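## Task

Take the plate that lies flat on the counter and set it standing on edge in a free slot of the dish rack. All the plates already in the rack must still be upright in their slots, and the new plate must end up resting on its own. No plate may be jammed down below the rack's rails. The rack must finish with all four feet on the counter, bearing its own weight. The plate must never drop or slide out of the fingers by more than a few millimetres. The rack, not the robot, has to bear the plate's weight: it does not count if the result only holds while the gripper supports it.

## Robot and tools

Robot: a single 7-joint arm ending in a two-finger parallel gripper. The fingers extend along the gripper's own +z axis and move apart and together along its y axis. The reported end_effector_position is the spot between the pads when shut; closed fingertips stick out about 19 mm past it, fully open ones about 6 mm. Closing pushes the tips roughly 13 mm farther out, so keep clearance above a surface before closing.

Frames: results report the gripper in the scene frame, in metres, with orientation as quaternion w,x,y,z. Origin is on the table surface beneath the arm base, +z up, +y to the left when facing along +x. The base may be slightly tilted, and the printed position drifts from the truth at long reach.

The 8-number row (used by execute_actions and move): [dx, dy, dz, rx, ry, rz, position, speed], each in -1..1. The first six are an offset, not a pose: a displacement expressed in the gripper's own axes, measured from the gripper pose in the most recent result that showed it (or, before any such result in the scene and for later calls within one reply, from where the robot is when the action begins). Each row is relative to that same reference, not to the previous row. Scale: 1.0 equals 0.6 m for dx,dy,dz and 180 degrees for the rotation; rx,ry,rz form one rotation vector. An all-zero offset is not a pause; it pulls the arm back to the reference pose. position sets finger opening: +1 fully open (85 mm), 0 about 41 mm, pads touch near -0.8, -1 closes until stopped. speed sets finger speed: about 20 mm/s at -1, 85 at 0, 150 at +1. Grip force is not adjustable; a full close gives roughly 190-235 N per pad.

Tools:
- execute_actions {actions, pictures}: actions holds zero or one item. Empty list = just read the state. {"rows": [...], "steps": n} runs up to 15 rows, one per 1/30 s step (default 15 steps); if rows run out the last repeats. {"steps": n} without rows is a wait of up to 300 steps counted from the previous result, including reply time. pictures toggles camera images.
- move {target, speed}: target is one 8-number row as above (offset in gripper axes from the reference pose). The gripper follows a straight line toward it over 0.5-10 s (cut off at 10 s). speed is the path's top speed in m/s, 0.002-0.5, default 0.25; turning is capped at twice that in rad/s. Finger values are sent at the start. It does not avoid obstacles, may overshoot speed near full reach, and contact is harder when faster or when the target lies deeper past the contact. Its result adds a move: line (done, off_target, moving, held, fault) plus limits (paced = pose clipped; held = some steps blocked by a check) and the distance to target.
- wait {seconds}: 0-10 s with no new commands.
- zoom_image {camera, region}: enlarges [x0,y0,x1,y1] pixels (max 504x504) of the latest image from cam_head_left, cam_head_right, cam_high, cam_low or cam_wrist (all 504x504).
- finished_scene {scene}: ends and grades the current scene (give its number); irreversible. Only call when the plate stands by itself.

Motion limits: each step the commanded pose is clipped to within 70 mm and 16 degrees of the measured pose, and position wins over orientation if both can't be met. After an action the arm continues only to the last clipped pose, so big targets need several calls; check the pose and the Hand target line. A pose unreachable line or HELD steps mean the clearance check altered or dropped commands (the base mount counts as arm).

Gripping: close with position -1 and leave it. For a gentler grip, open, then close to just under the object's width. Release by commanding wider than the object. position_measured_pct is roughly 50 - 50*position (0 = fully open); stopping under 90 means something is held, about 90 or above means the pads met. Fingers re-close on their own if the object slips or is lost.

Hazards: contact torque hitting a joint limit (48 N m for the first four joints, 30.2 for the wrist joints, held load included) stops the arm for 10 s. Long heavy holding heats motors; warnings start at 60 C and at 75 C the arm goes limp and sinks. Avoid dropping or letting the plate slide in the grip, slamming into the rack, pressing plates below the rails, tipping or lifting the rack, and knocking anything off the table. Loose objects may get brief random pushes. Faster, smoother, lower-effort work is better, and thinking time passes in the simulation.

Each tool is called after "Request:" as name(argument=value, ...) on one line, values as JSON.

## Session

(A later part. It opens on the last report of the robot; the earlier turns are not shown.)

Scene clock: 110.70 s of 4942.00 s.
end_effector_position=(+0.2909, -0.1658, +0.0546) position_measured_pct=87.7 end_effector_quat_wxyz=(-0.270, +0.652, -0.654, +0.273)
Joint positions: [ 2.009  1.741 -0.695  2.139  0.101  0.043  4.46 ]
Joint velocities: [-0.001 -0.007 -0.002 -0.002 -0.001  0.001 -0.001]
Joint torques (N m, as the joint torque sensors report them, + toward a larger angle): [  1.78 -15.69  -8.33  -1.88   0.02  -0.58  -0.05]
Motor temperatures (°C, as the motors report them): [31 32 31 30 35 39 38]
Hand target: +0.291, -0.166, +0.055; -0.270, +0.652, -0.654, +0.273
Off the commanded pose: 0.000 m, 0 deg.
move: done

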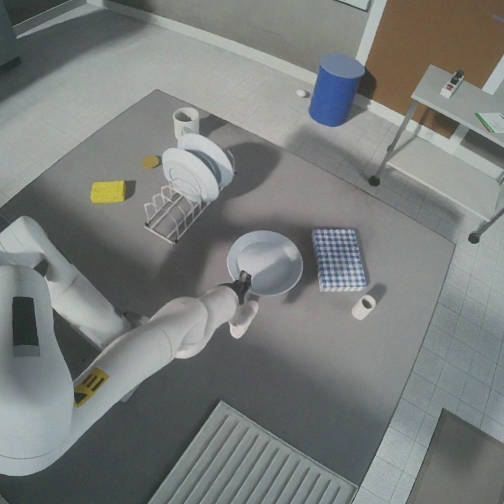

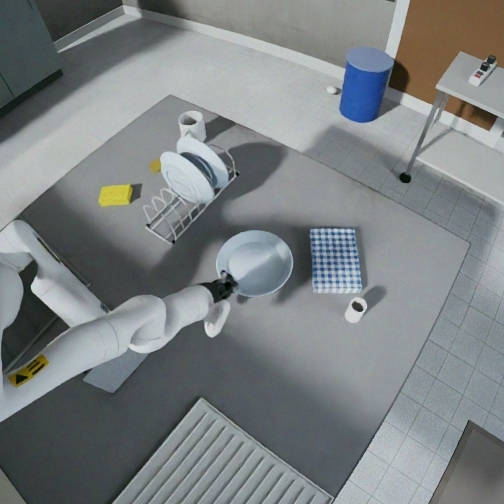

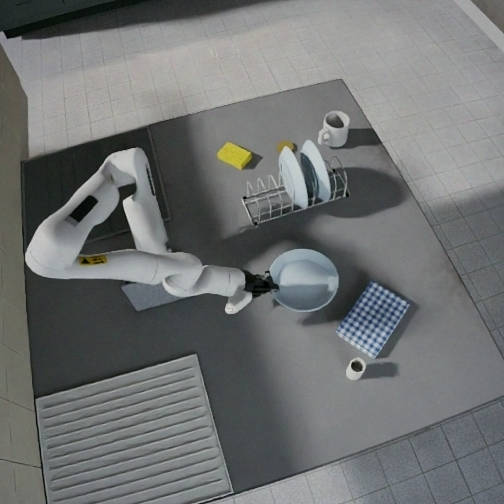

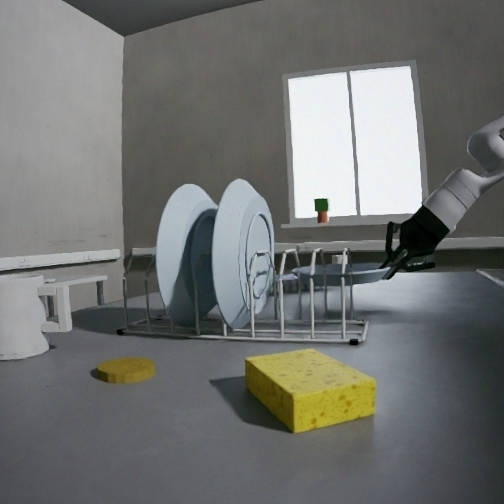

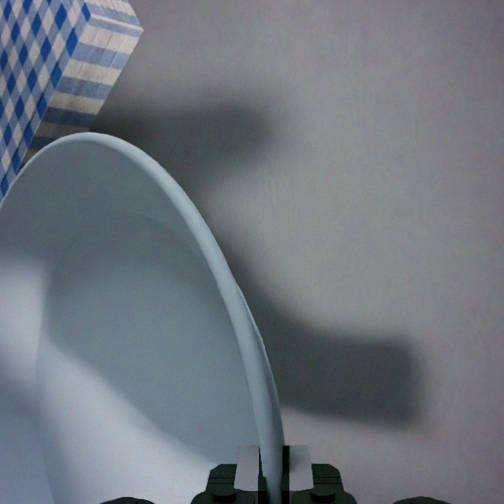

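Request:
move(target=[-0.143,-0.388,-0.296,0,0,0.995,-1,-0.8], speed=0.35)

Scene clock: 128.77 s of 4942.00 s.
end_effector_position=(+0.3303, -0.0789, +0.3451) position_measured_pct=87.7 end_effector_quat_wxyz=(+0.274, +0.648, +0.658, +0.268)
Joint positions: [ 1.586  0.745 -0.355  2.041 -0.997  0.952  1.73 ]
Joint velocities: [-0.005 -0.003  0.001 -0.004  0.007  0.004 -0.012]
Joint torques (N m, as the joint torque sensors report them, + toward a larger angle): [  4.68  -8.84   0.47 -10.13  -2.03   0.44   0.04]
Motor temperatures (°C, as the motors report them): [31 32 31 30 35 39 38]
Hand target: +0.330, -0.079, +0.345; +0.274, +0.648, +0.658, +0.268
Off the commanded pose: 0.001 m, 0 deg.
After step 90, 10.07 s passed at rest.
move: done

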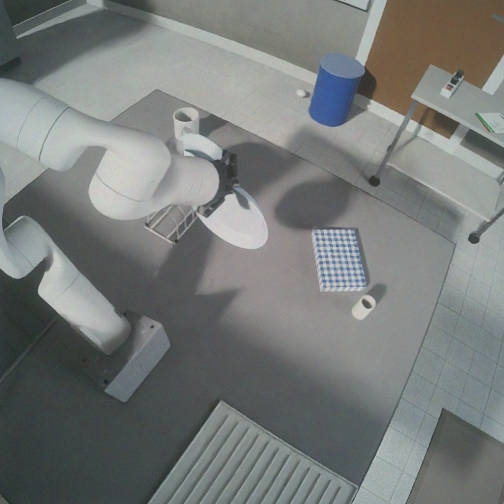

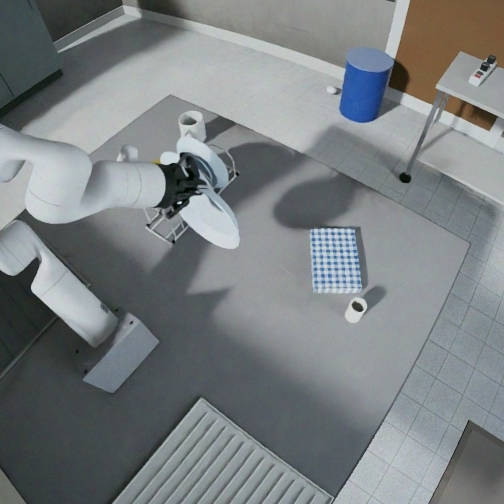

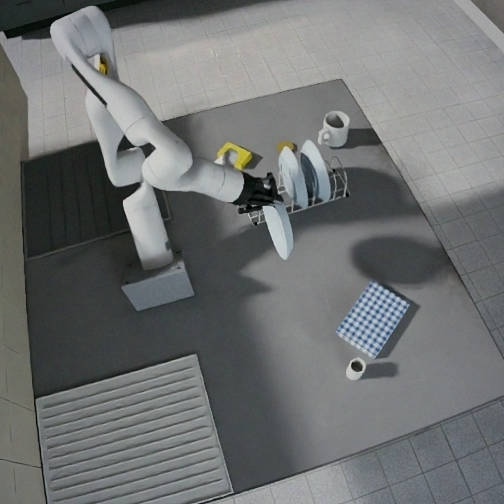

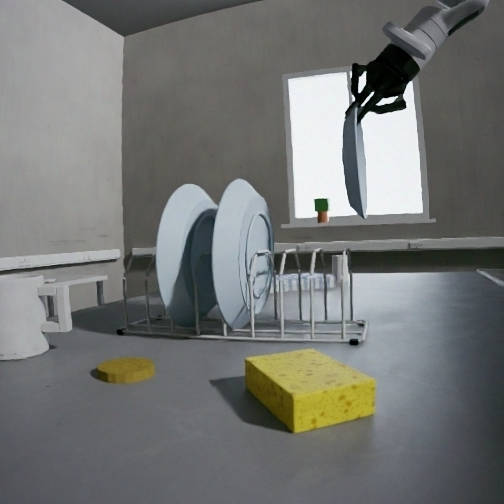

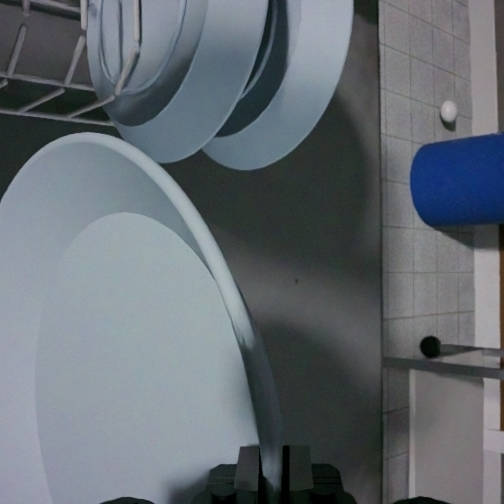

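Request:
move(target=[0.372,0.0013,0.018,-0.028,0.0087,-0.0037,-1,-0.8], speed=0.2)

Request:
zoom_image(camera="cam_low", region=[230, 60, 430, 360])

Scene clock: 140.73 s of 4942.00 s.
end_effector_position=(+0.3366, +0.1445, +0.3350) position_measured_pct=87.7 end_effector_quat_wxyz=(+0.294, +0.628, +0.653, +0.305)
Joint positions: [ 1.612  0.177 -0.558  2.461 -1.334  1.045  1.694]
Joint velocities: [ 0.002 -0.015  0.001 -0.002  0.002  0.003 -0.005]
Joint torques (N m, as the joint torque sensors report them, + toward a larger angle): [  3.49   2.9    3.39 -10.15  -2.27   0.6    0.31]
Motor temperatures (°C, as the motors report them): [31 32 31 30 35 39 38]
Hand target: +0.337, +0.145, +0.335; +0.295, +0.628, +0.653, +0.304
Off the commanded pose: 0.000 m, 0 deg.
After step 90, 7.30 s passed at rest.
move: done

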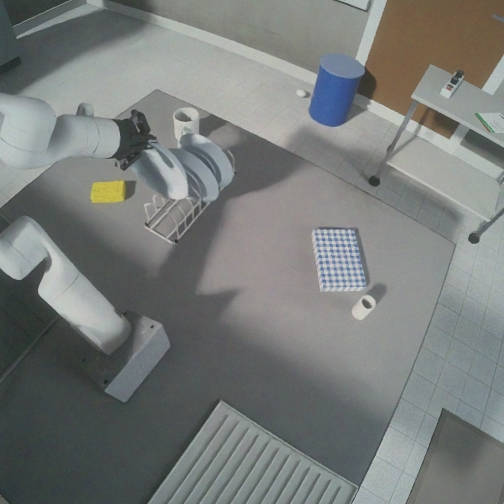

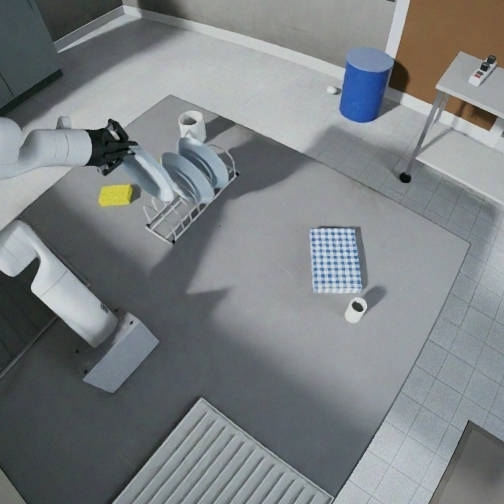

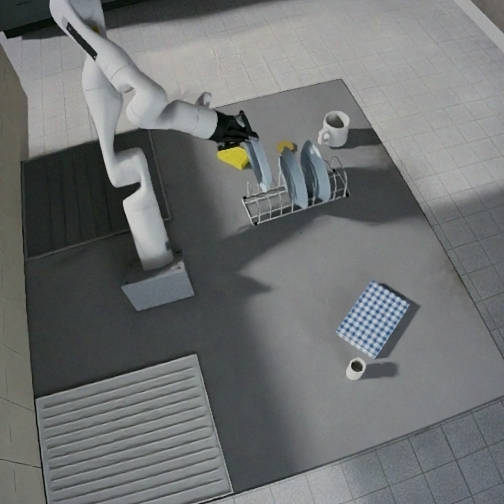

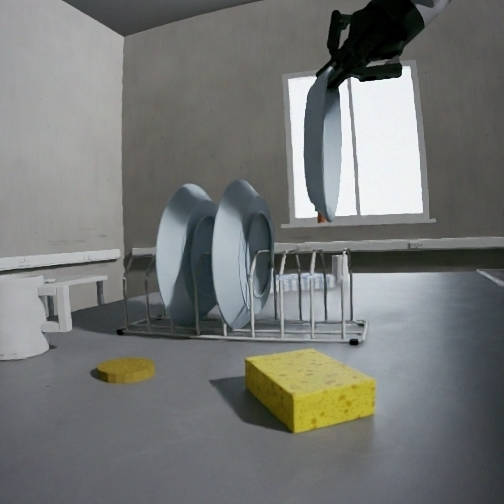

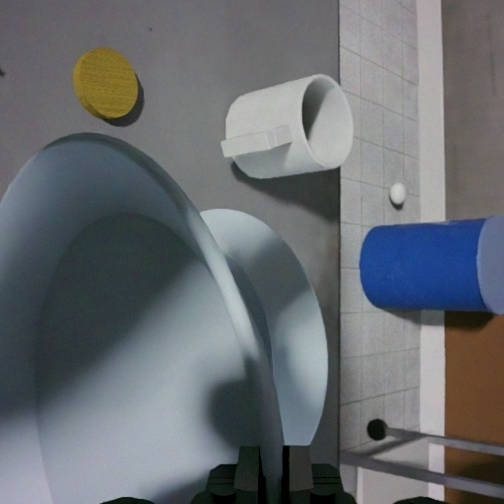

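Region (230, 60, 430, 360) of cam_low's 504x504 image, scaled by 1.680, with more detail than that image has.

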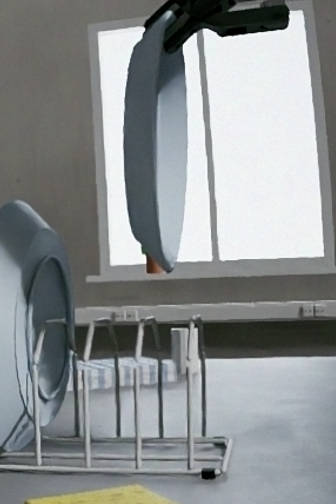

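Request:
move(target=[-0.09,-0.0055,0.0687,0,0.1375,0.1375,-1,-0.8], speed=0.15)

Request:
zoom_image(camera="cam_low", region=[230, 60, 430, 360])

Request:
zoom_image(camera="cam_head_left", region=[120, 110, 260, 250])

Scene clock: 165.57 s of 4942.00 s.
end_effector_position=(+0.3680, +0.0914, +0.3064) position_measured_pct=87.7 end_effector_quat_wxyz=(+0.078, +0.672, +0.552, +0.487)
Joint positions: [ 1.532  0.877 -0.512  2.283 -1.276  1.119  1.655]
Joint velocities: [-0.003  0.016  0.002 -0.004  0.001  0.002 -0.002]
Joint torques (N m, as the joint torque sensors report them, + toward a larger angle): [ 5.14 -6.75 -0.39 -6.83 -1.77  2.71 -0.27]
Motor temperatures (°C, as the motors report them): [31 32 31 31 35 39 38]
Hand target: +0.368, +0.091, +0.306; +0.078, +0.673, +0.552, +0.487
Off the commanded pose: 0.000 m, 0 deg.
After step 90, 19.40 s passed at rest.
move: done

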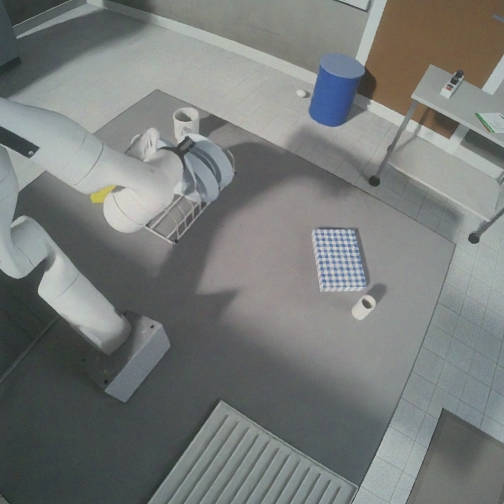

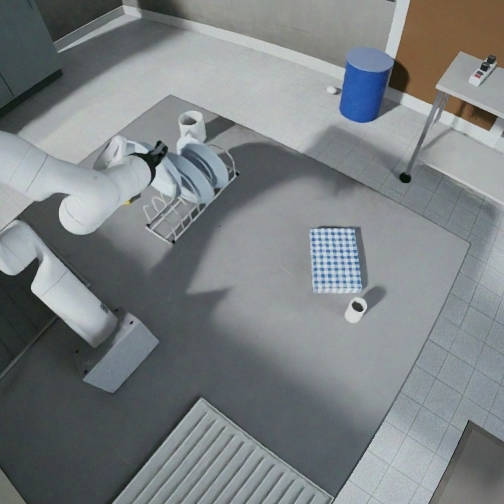

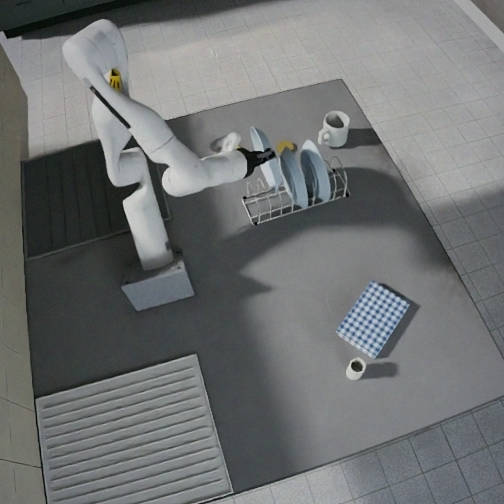

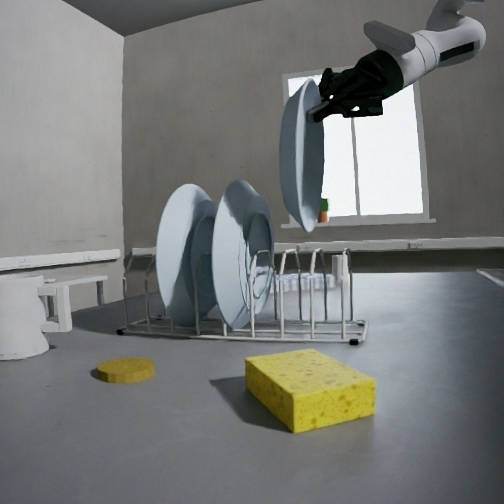

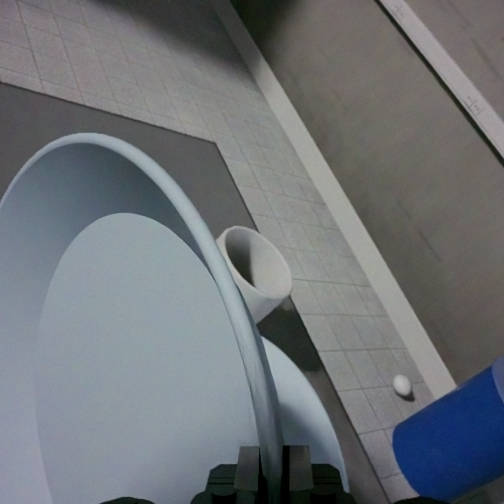

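Region (230, 60, 430, 360) of cam_low's 504x504 image, scaled by 1.680, with more detail than that image has.

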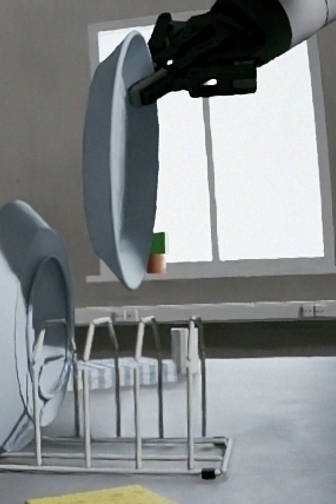

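Region (120, 110, 260, 250) of cam_head_left's 504x504 image, scaled by 3.600, with more detail than that image has.

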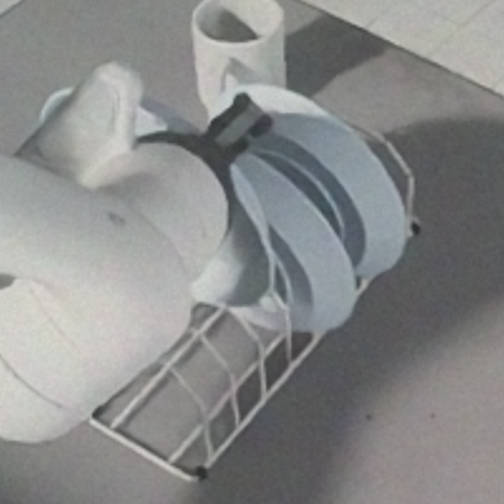

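Request:
move(target=[-0.0426,-0.0482,0.0384,0,0,0,-1,-0.8], speed=0.05)

Request:
zoom_image(camera="cam_low", region=[240, 100, 380, 350])

Request:
zoom_image(camera="cam_high", region=[230, 120, 340, 230])

Scene clock: 173.10 s of 4942.00 s.
end_effector_position=(+0.3680, +0.0913, +0.2616) position_measured_pct=87.7 end_effector_quat_wxyz=(+0.079, +0.672, +0.552, +0.487)
Joint positions: [ 1.494  0.997 -0.517  2.352 -1.365  1.031  1.851]
Joint velocities: [-0.001  0.007  0.001  0.002 -0.005 -0.002  0.007]
Joint torques (N m, as the joint torque sensors report them, + toward a larger angle): [ 5.7  -8.09 -1.04 -5.14 -1.78  2.97 -0.57]
Motor temperatures (°C, as the motors report them): [31 32 31 31 35 39 38]
Hand target: +0.368, +0.091, +0.261; +0.078, +0.672, +0.552, +0.487
Off the commanded pose: 0.000 m, 0 deg.
After step 90, 3.30 s passed at rest.
move: done

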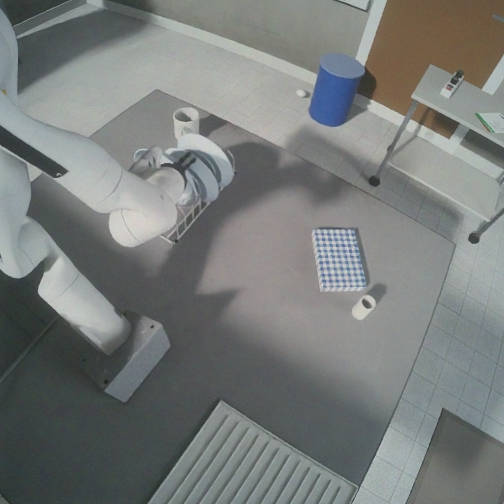

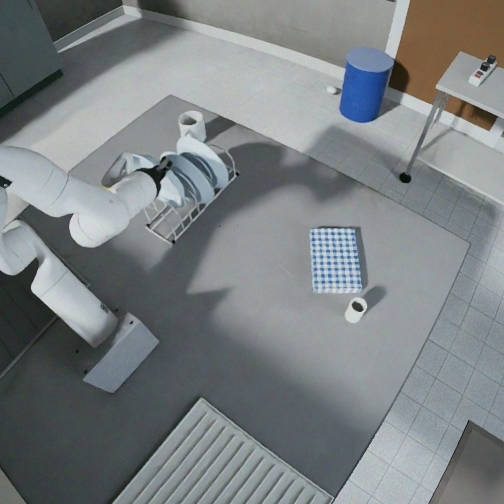

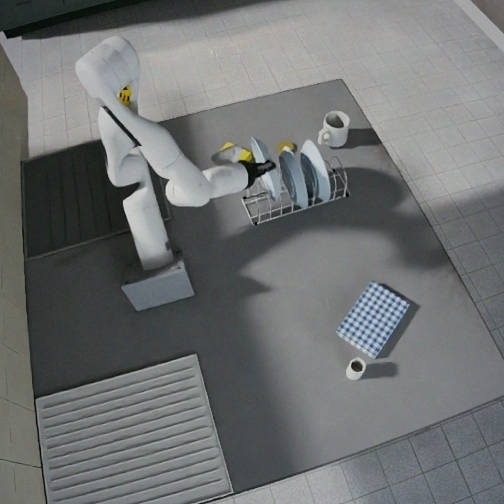

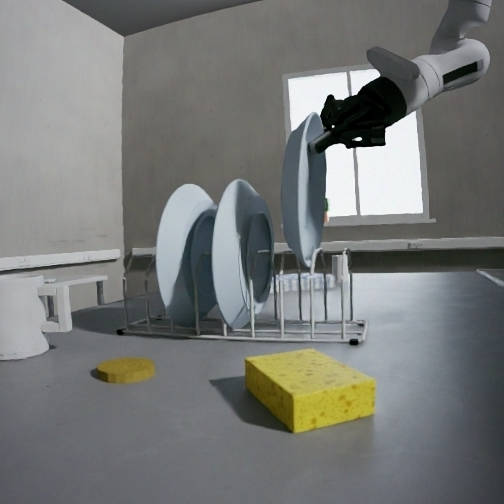

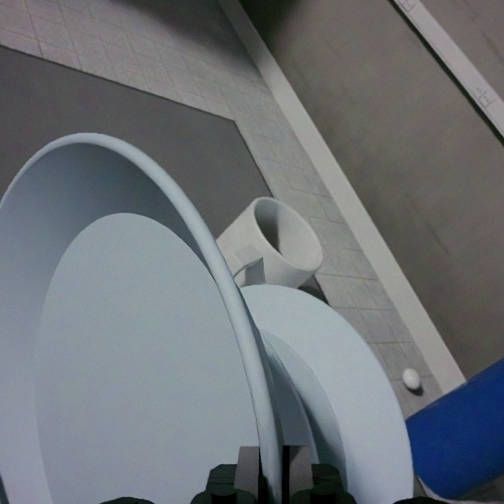

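Region (240, 100, 380, 350) of cam_low's 504x504 image, scaled by 2.016, with more detail than that image has; it fills the left 282 columns of this view, and the rest is white.

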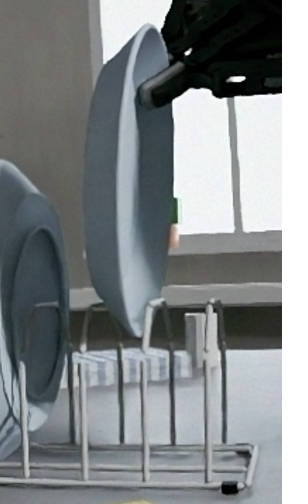

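Region (230, 120, 340, 230) of cam_high's 504x504 image, scaled by 4.582, with more detail than that image has.

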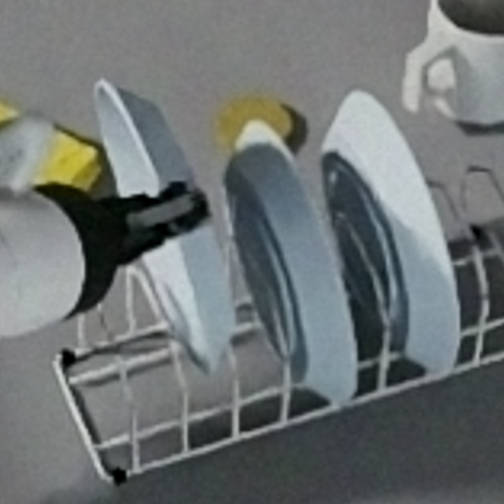

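Request:
move(target=[-0.0038,-0.0132,-0.0043,0,0,0,-1,-0.8], speed=0.03)

Request:
zoom_image(camera="cam_low", region=[260, 200, 360, 300])

Scene clock: 178.37 s of 4942.00 s.
end_effector_position=(+0.3612, +0.0913, +0.2568) position_measured_pct=87.7 end_effector_quat_wxyz=(+0.079, +0.672, +0.552, +0.487)
Joint positions: [ 1.504  1.011 -0.509  2.368 -1.36   1.025  1.88 ]
Joint velocities: [ 0.001  0.002  0.002  0.002 -0.001  0.001  0.007]
Joint torques (N m, as the joint torque sensors report them, + toward a larger angle): [ 5.4  -8.19 -0.94 -4.61 -1.26  2.96 -0.13]
Motor temperatures (°C, as the motors report them): [31 32 31 31 35 39 38]
Hand target: +0.361, +0.091, +0.257; +0.079, +0.672, +0.552, +0.487
Off the commanded pose: 0.000 m, 0 deg.
After step 90, 1.57 s passed at rest.
move: done

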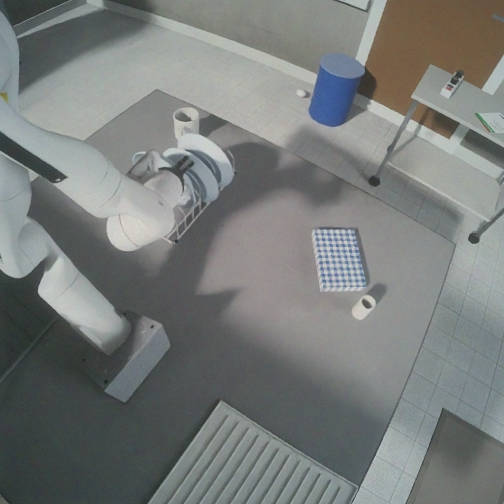

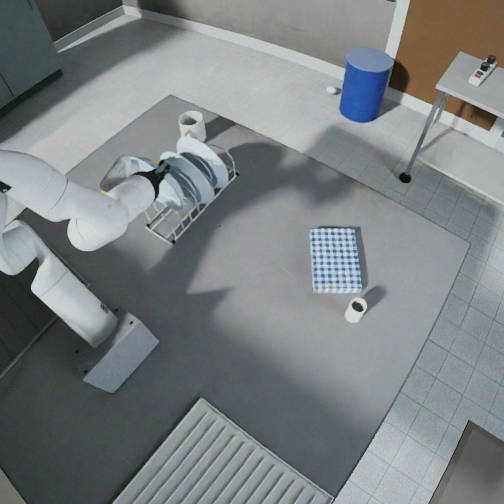

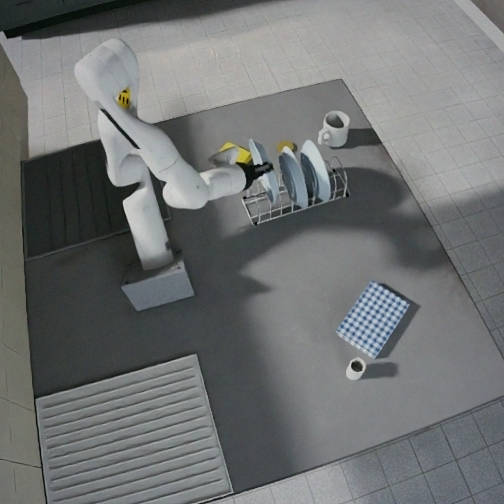

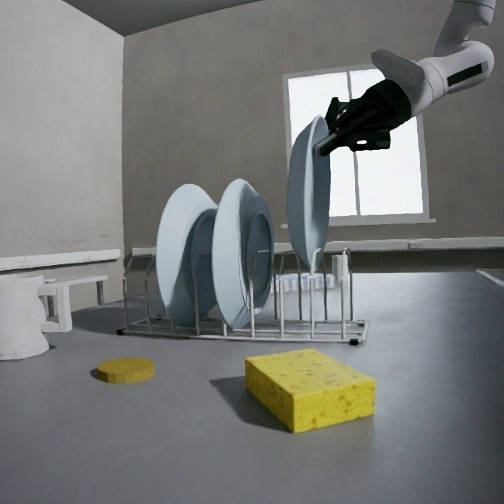

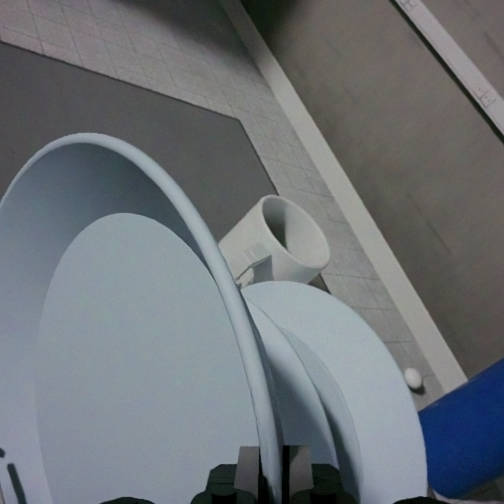

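Region (260, 200, 360, 300) of cam_low's 504x504 image, scaled by 5.040, with more detail than that image has.

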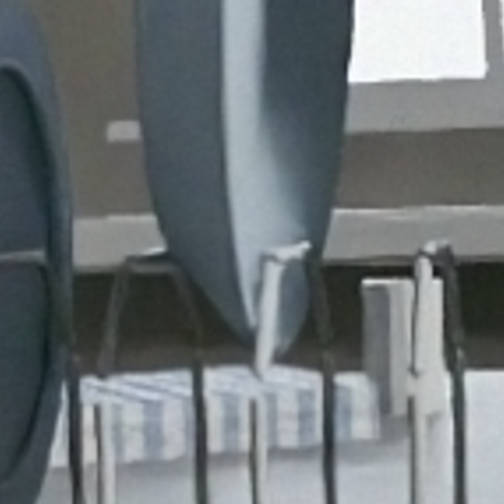

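Request:
move(target=[-0.0237,-0.0268,0.0214,0,0,0,-1,-0.8], speed=0.03)

Request:
zoom_image(camera="cam_low", region=[260, 230, 370, 350])

Request:
zoom_image(camera="cam_high", region=[230, 130, 330, 230])

Scene clock: 183.77 s of 4942.00 s.
end_effector_position=(+0.3616, +0.0909, +0.2323) position_measured_pct=87.7 end_effector_quat_wxyz=(+0.079, +0.672, +0.552, +0.487)
Joint positions: [ 1.481  1.09  -0.51   2.397 -1.422  0.983  2.001]
Joint velocities: [-0.002  0.008  0.     0.003 -0.003 -0.002  0.009]
Joint torques (N m, as the joint torque sensors report them, + toward a larger angle): [ 5.31 -9.13 -1.4  -2.52 -0.32  2.78 -0.5 ]
Motor temperatures (°C, as the motors report them): [31 32 31 31 35 39 38]
Hand target: +0.361, +0.091, +0.232; +0.079, +0.672, +0.552, +0.487
Off the commanded pose: 0.001 m, 0 deg.
After step 90, 1.27 s passed at rest.
move: done

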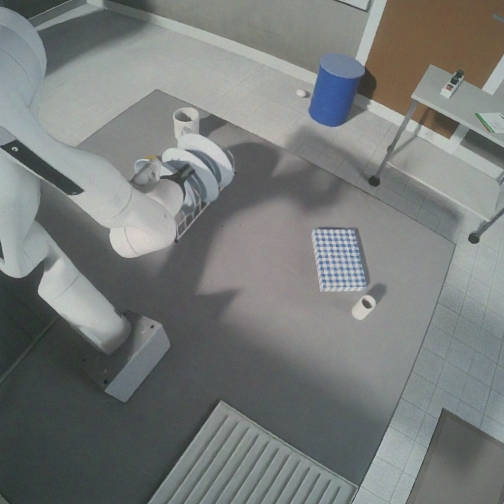

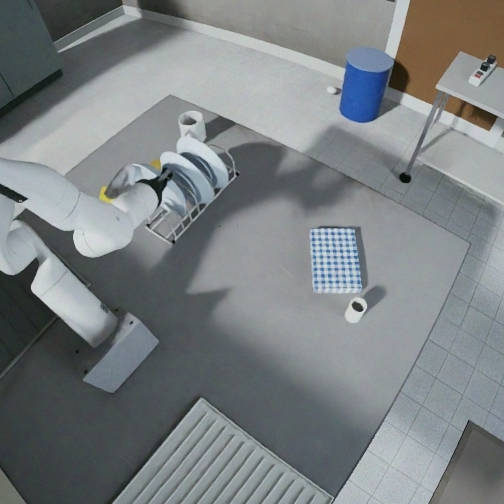

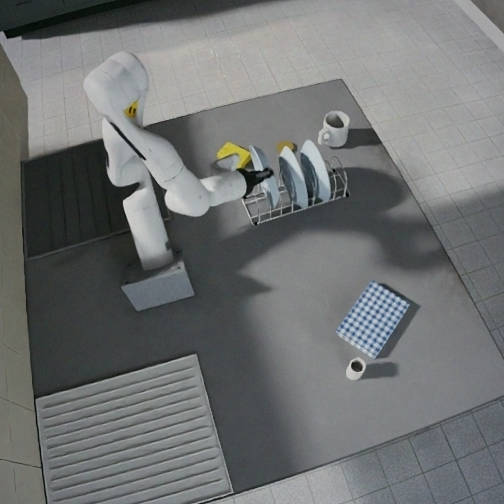

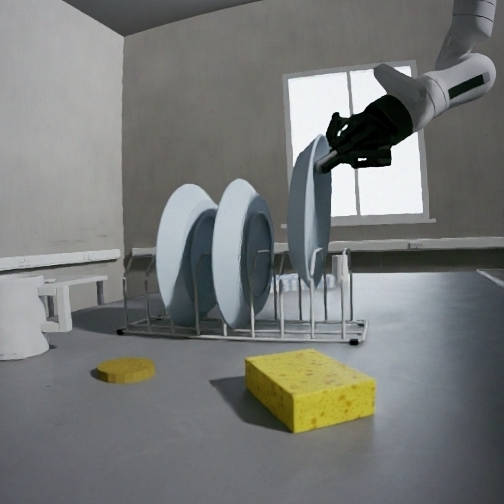

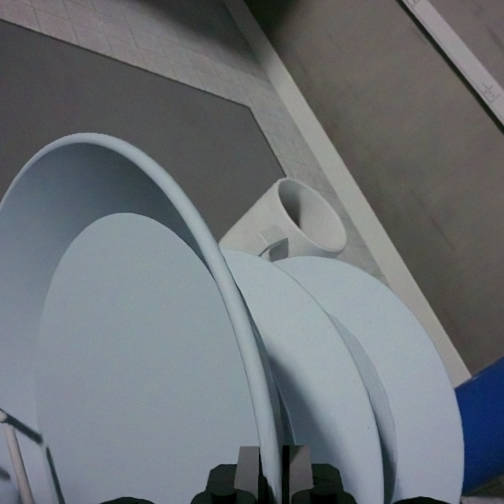

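Region (260, 230, 370, 350) of cam_low's 504x504 image, scaled by 4.200, with more detail than that image has; it fills the left 462 columns of this view, and the rest is white.

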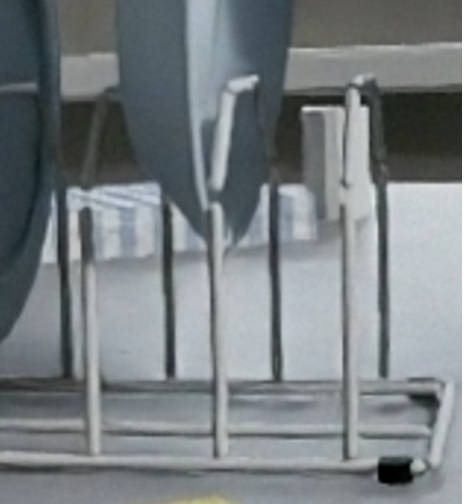

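Region (230, 130, 330, 230) of cam_high's 504x504 image, scaled by 5.040, with more detail than that image has.

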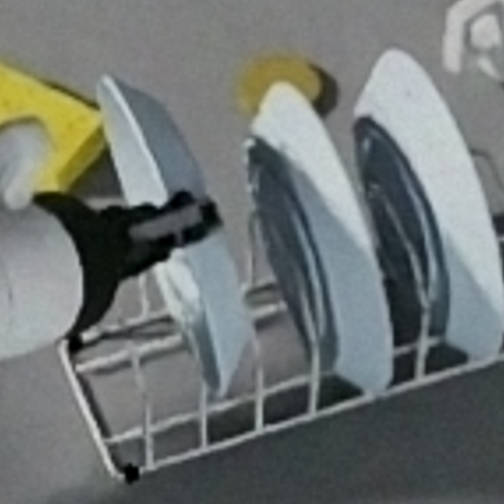

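Request:
move(target=[-0.0004,0.0028,0.0031,0,0,0,-1,-0.8], speed=0.02)

Request:
move(target=[-0.0142,-0.0161,0.0128,0,0,0,-1,-0.8], speed=0.025)

Request:
zoom_image(camera="cam_low", region=[260, 230, 370, 350])

Request:
zoom_image(camera="cam_high", region=[230, 130, 330, 230])

Scene clock: 195.63 s of 4942.00 s.
end_effector_position=(+0.3641, +0.0908, +0.2324) position_measured_pct=87.7 end_effector_quat_wxyz=(+0.080, +0.672, +0.552, +0.487)
Joint positions: [ 1.475  1.09  -0.513  2.394 -1.428  0.982  1.999]
Joint velocities: [-0.002 -0.001 -0.001  0.001 -0.002 -0.001 -0.   ]
Joint torques (N m, as the joint torque sensors report them, + toward a larger angle): [ 5.99 -9.1  -1.62 -3.4  -1.03  3.37 -0.5 ]
Motor temperatures (°C, as the motors report them): [31 32 31 31 35 39 38]
Hand target: +0.364, +0.091, +0.232; +0.079, +0.672, +0.552, +0.487
Off the commanded pose: 0.000 m, 0 deg.
After step 90, 8.17 s passed at rest.
move: done

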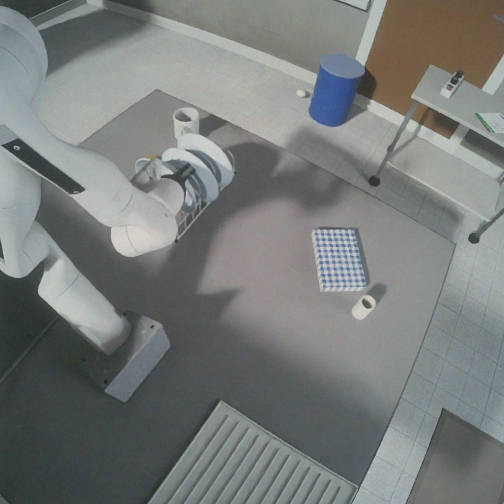

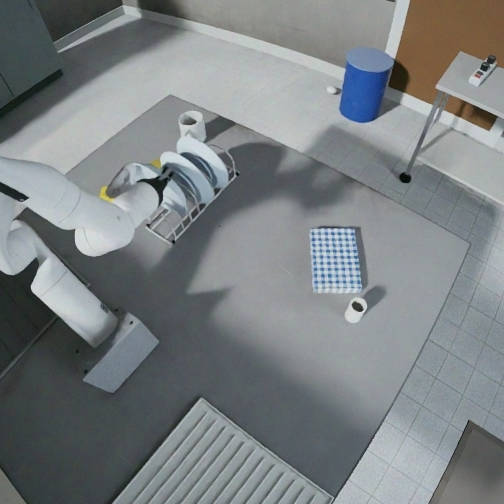

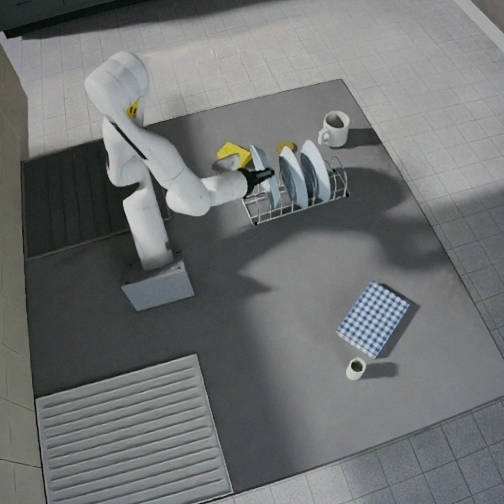

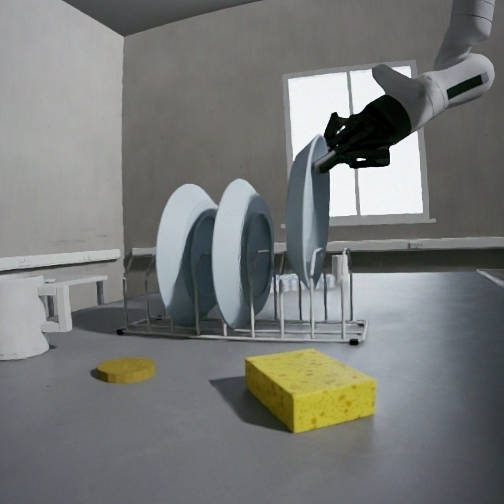

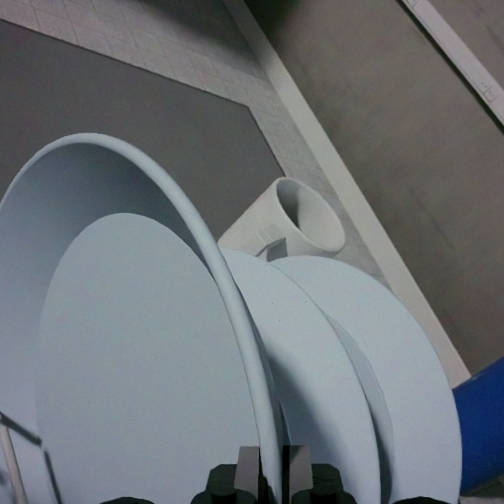

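Scene clock: 196.50 s of 4942.00 s.
end_effector_position=(+0.3641, +0.0907, +0.2176) position_measured_pct=87.7 end_effector_quat_wxyz=(+0.080, +0.672, +0.552, +0.487)
Joint positions: [ 1.461  1.138 -0.513  2.408 -1.466  0.961  2.074]
Joint velocities: [-0.003  0.01  -0.     0.002 -0.005 -0.001  0.011]
Joint torques (N m, as the joint torque sensors report them, + toward a larger angle): [ 5.21 -9.7  -1.88 -3.18 -0.72  3.17 -0.35]
Motor temperatures (°C, as the motors report them): [31 32 31 31 35 39 38]
Hand target: +0.364, +0.091, +0.217; +0.080, +0.672, +0.552, +0.487
Off the commanded pose: 0.000 m, 0 deg.
move: done

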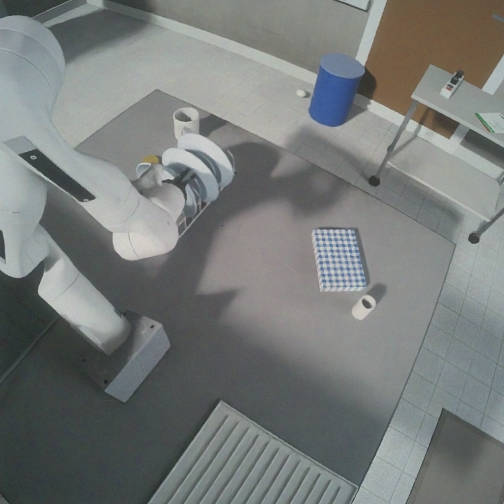

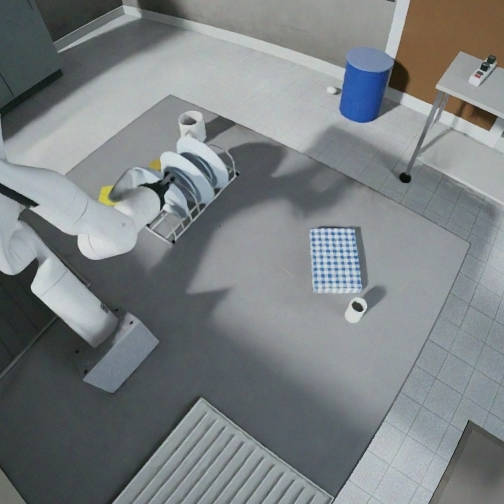

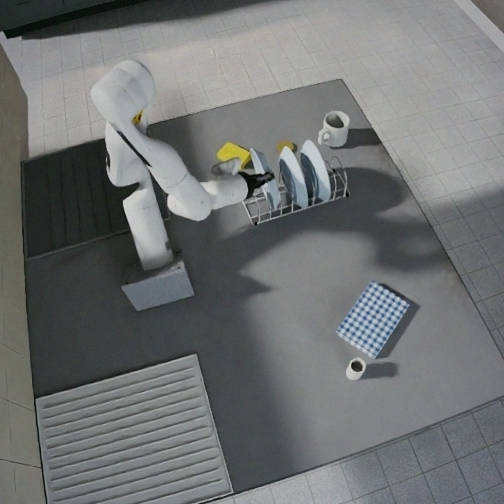

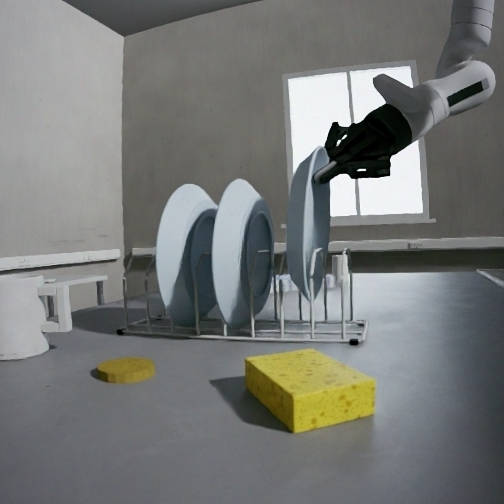

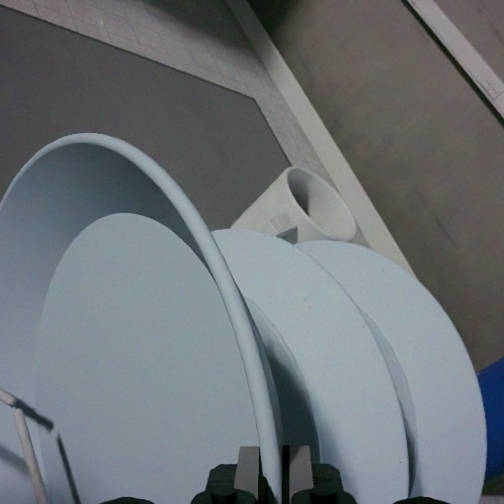

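Region (260, 230, 370, 350) of cam_low's 504x504 image, scaled by 4.200, with more detail than that image has; it fills the left 462 columns of this view, and the rest is white.

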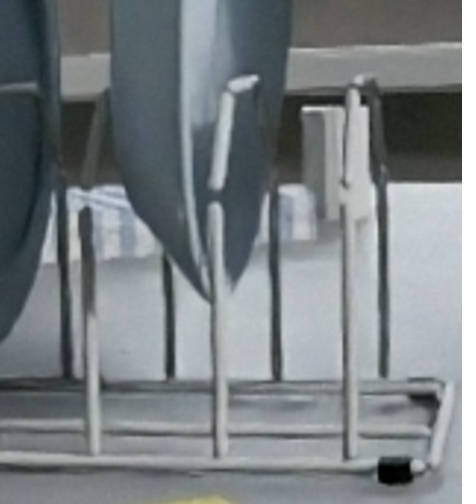

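Region (230, 130, 330, 230) of cam_high's 504x504 image, scaled by 5.040, with more detail than that image has.

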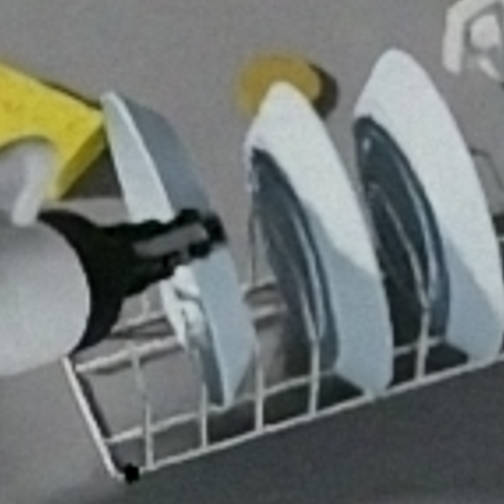

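Request:
move(target=[-0.0143,-0.015,0.014,0.0063,0.0071,-0.0057,-1,-0.8], speed=0.025)

Request:
zoom_image(camera="cam_low", region=[260, 230, 370, 350])

Request:
zoom_image(camera="cam_high", region=[230, 130, 330, 230])

Scene clock: 205.73 s of 4942.00 s.
end_effector_position=(+0.3654, +0.0905, +0.2031) position_measured_pct=87.7 end_effector_quat_wxyz=(+0.072, +0.662, +0.563, +0.489)
Joint positions: [ 1.441  1.195 -0.511  2.39  -1.457  0.954  2.121]
Joint velocities: [-0.004  0.007  0.002 -0.002 -0.    -0.     0.005]
Joint torques (N m, as the joint torque sensors report them, + toward a larger angle): [  5.77 -10.09  -1.49  -1.64  -0.08   3.12  -0.27]
Motor temperatures (°C, as the motors report them): [31 32 31 31 35 39 38]
Hand target: +0.365, +0.091, +0.203; +0.071, +0.663, +0.563, +0.488
Off the commanded pose: 0.001 m, 0 deg.
After step 90, 5.27 s passed at rest.
move: done

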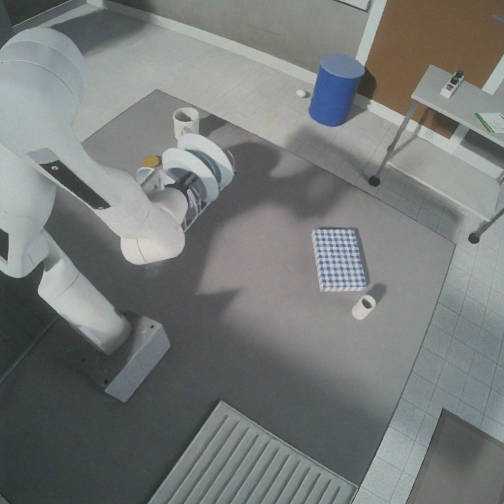

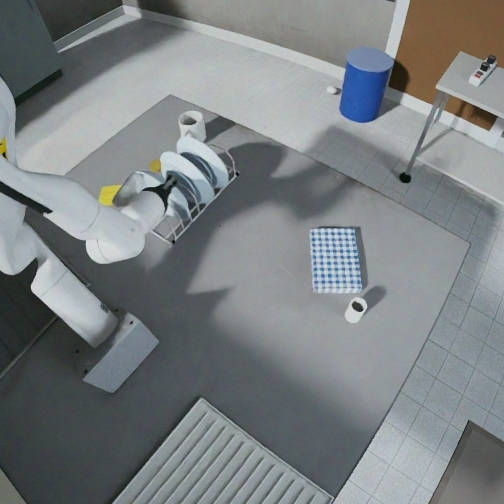

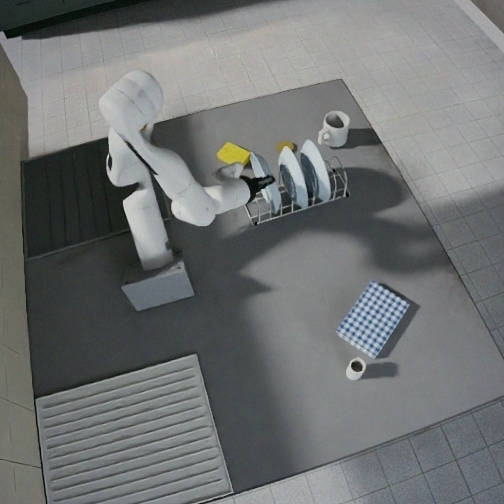

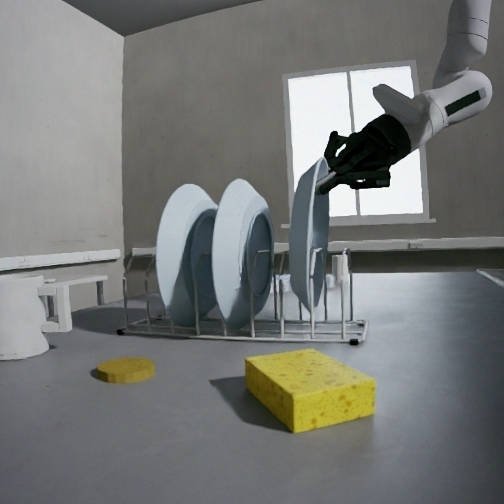

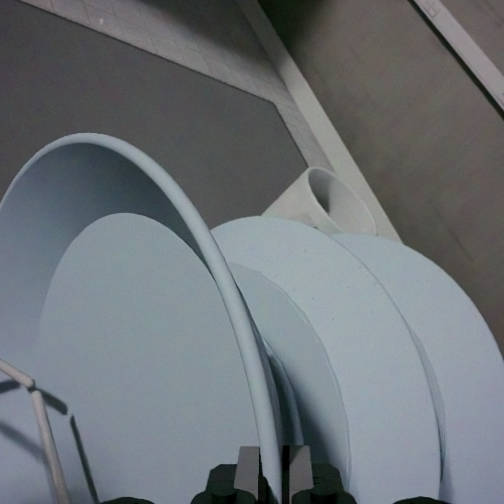

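Region (260, 230, 370, 350) of cam_low's 504x504 image, scaled by 4.200, with more detail than that image has; it fills the left 462 columns of this view, and the rest is white.

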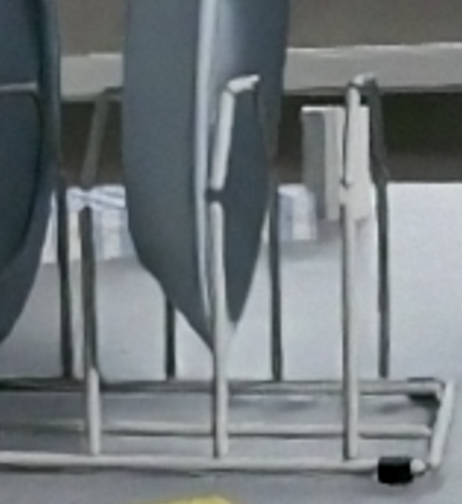

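Region (230, 130, 330, 230) of cam_high's 504x504 image, scaled by 5.040, with more detail than that image has.

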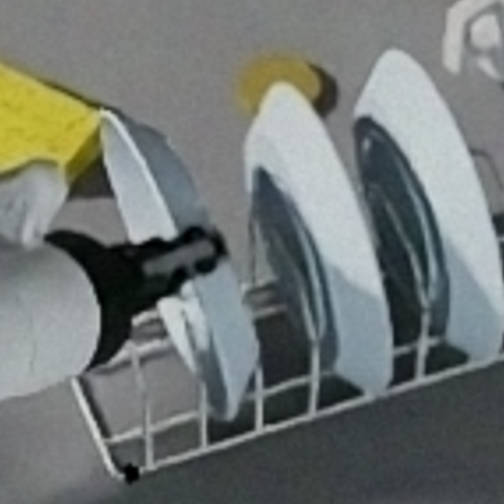

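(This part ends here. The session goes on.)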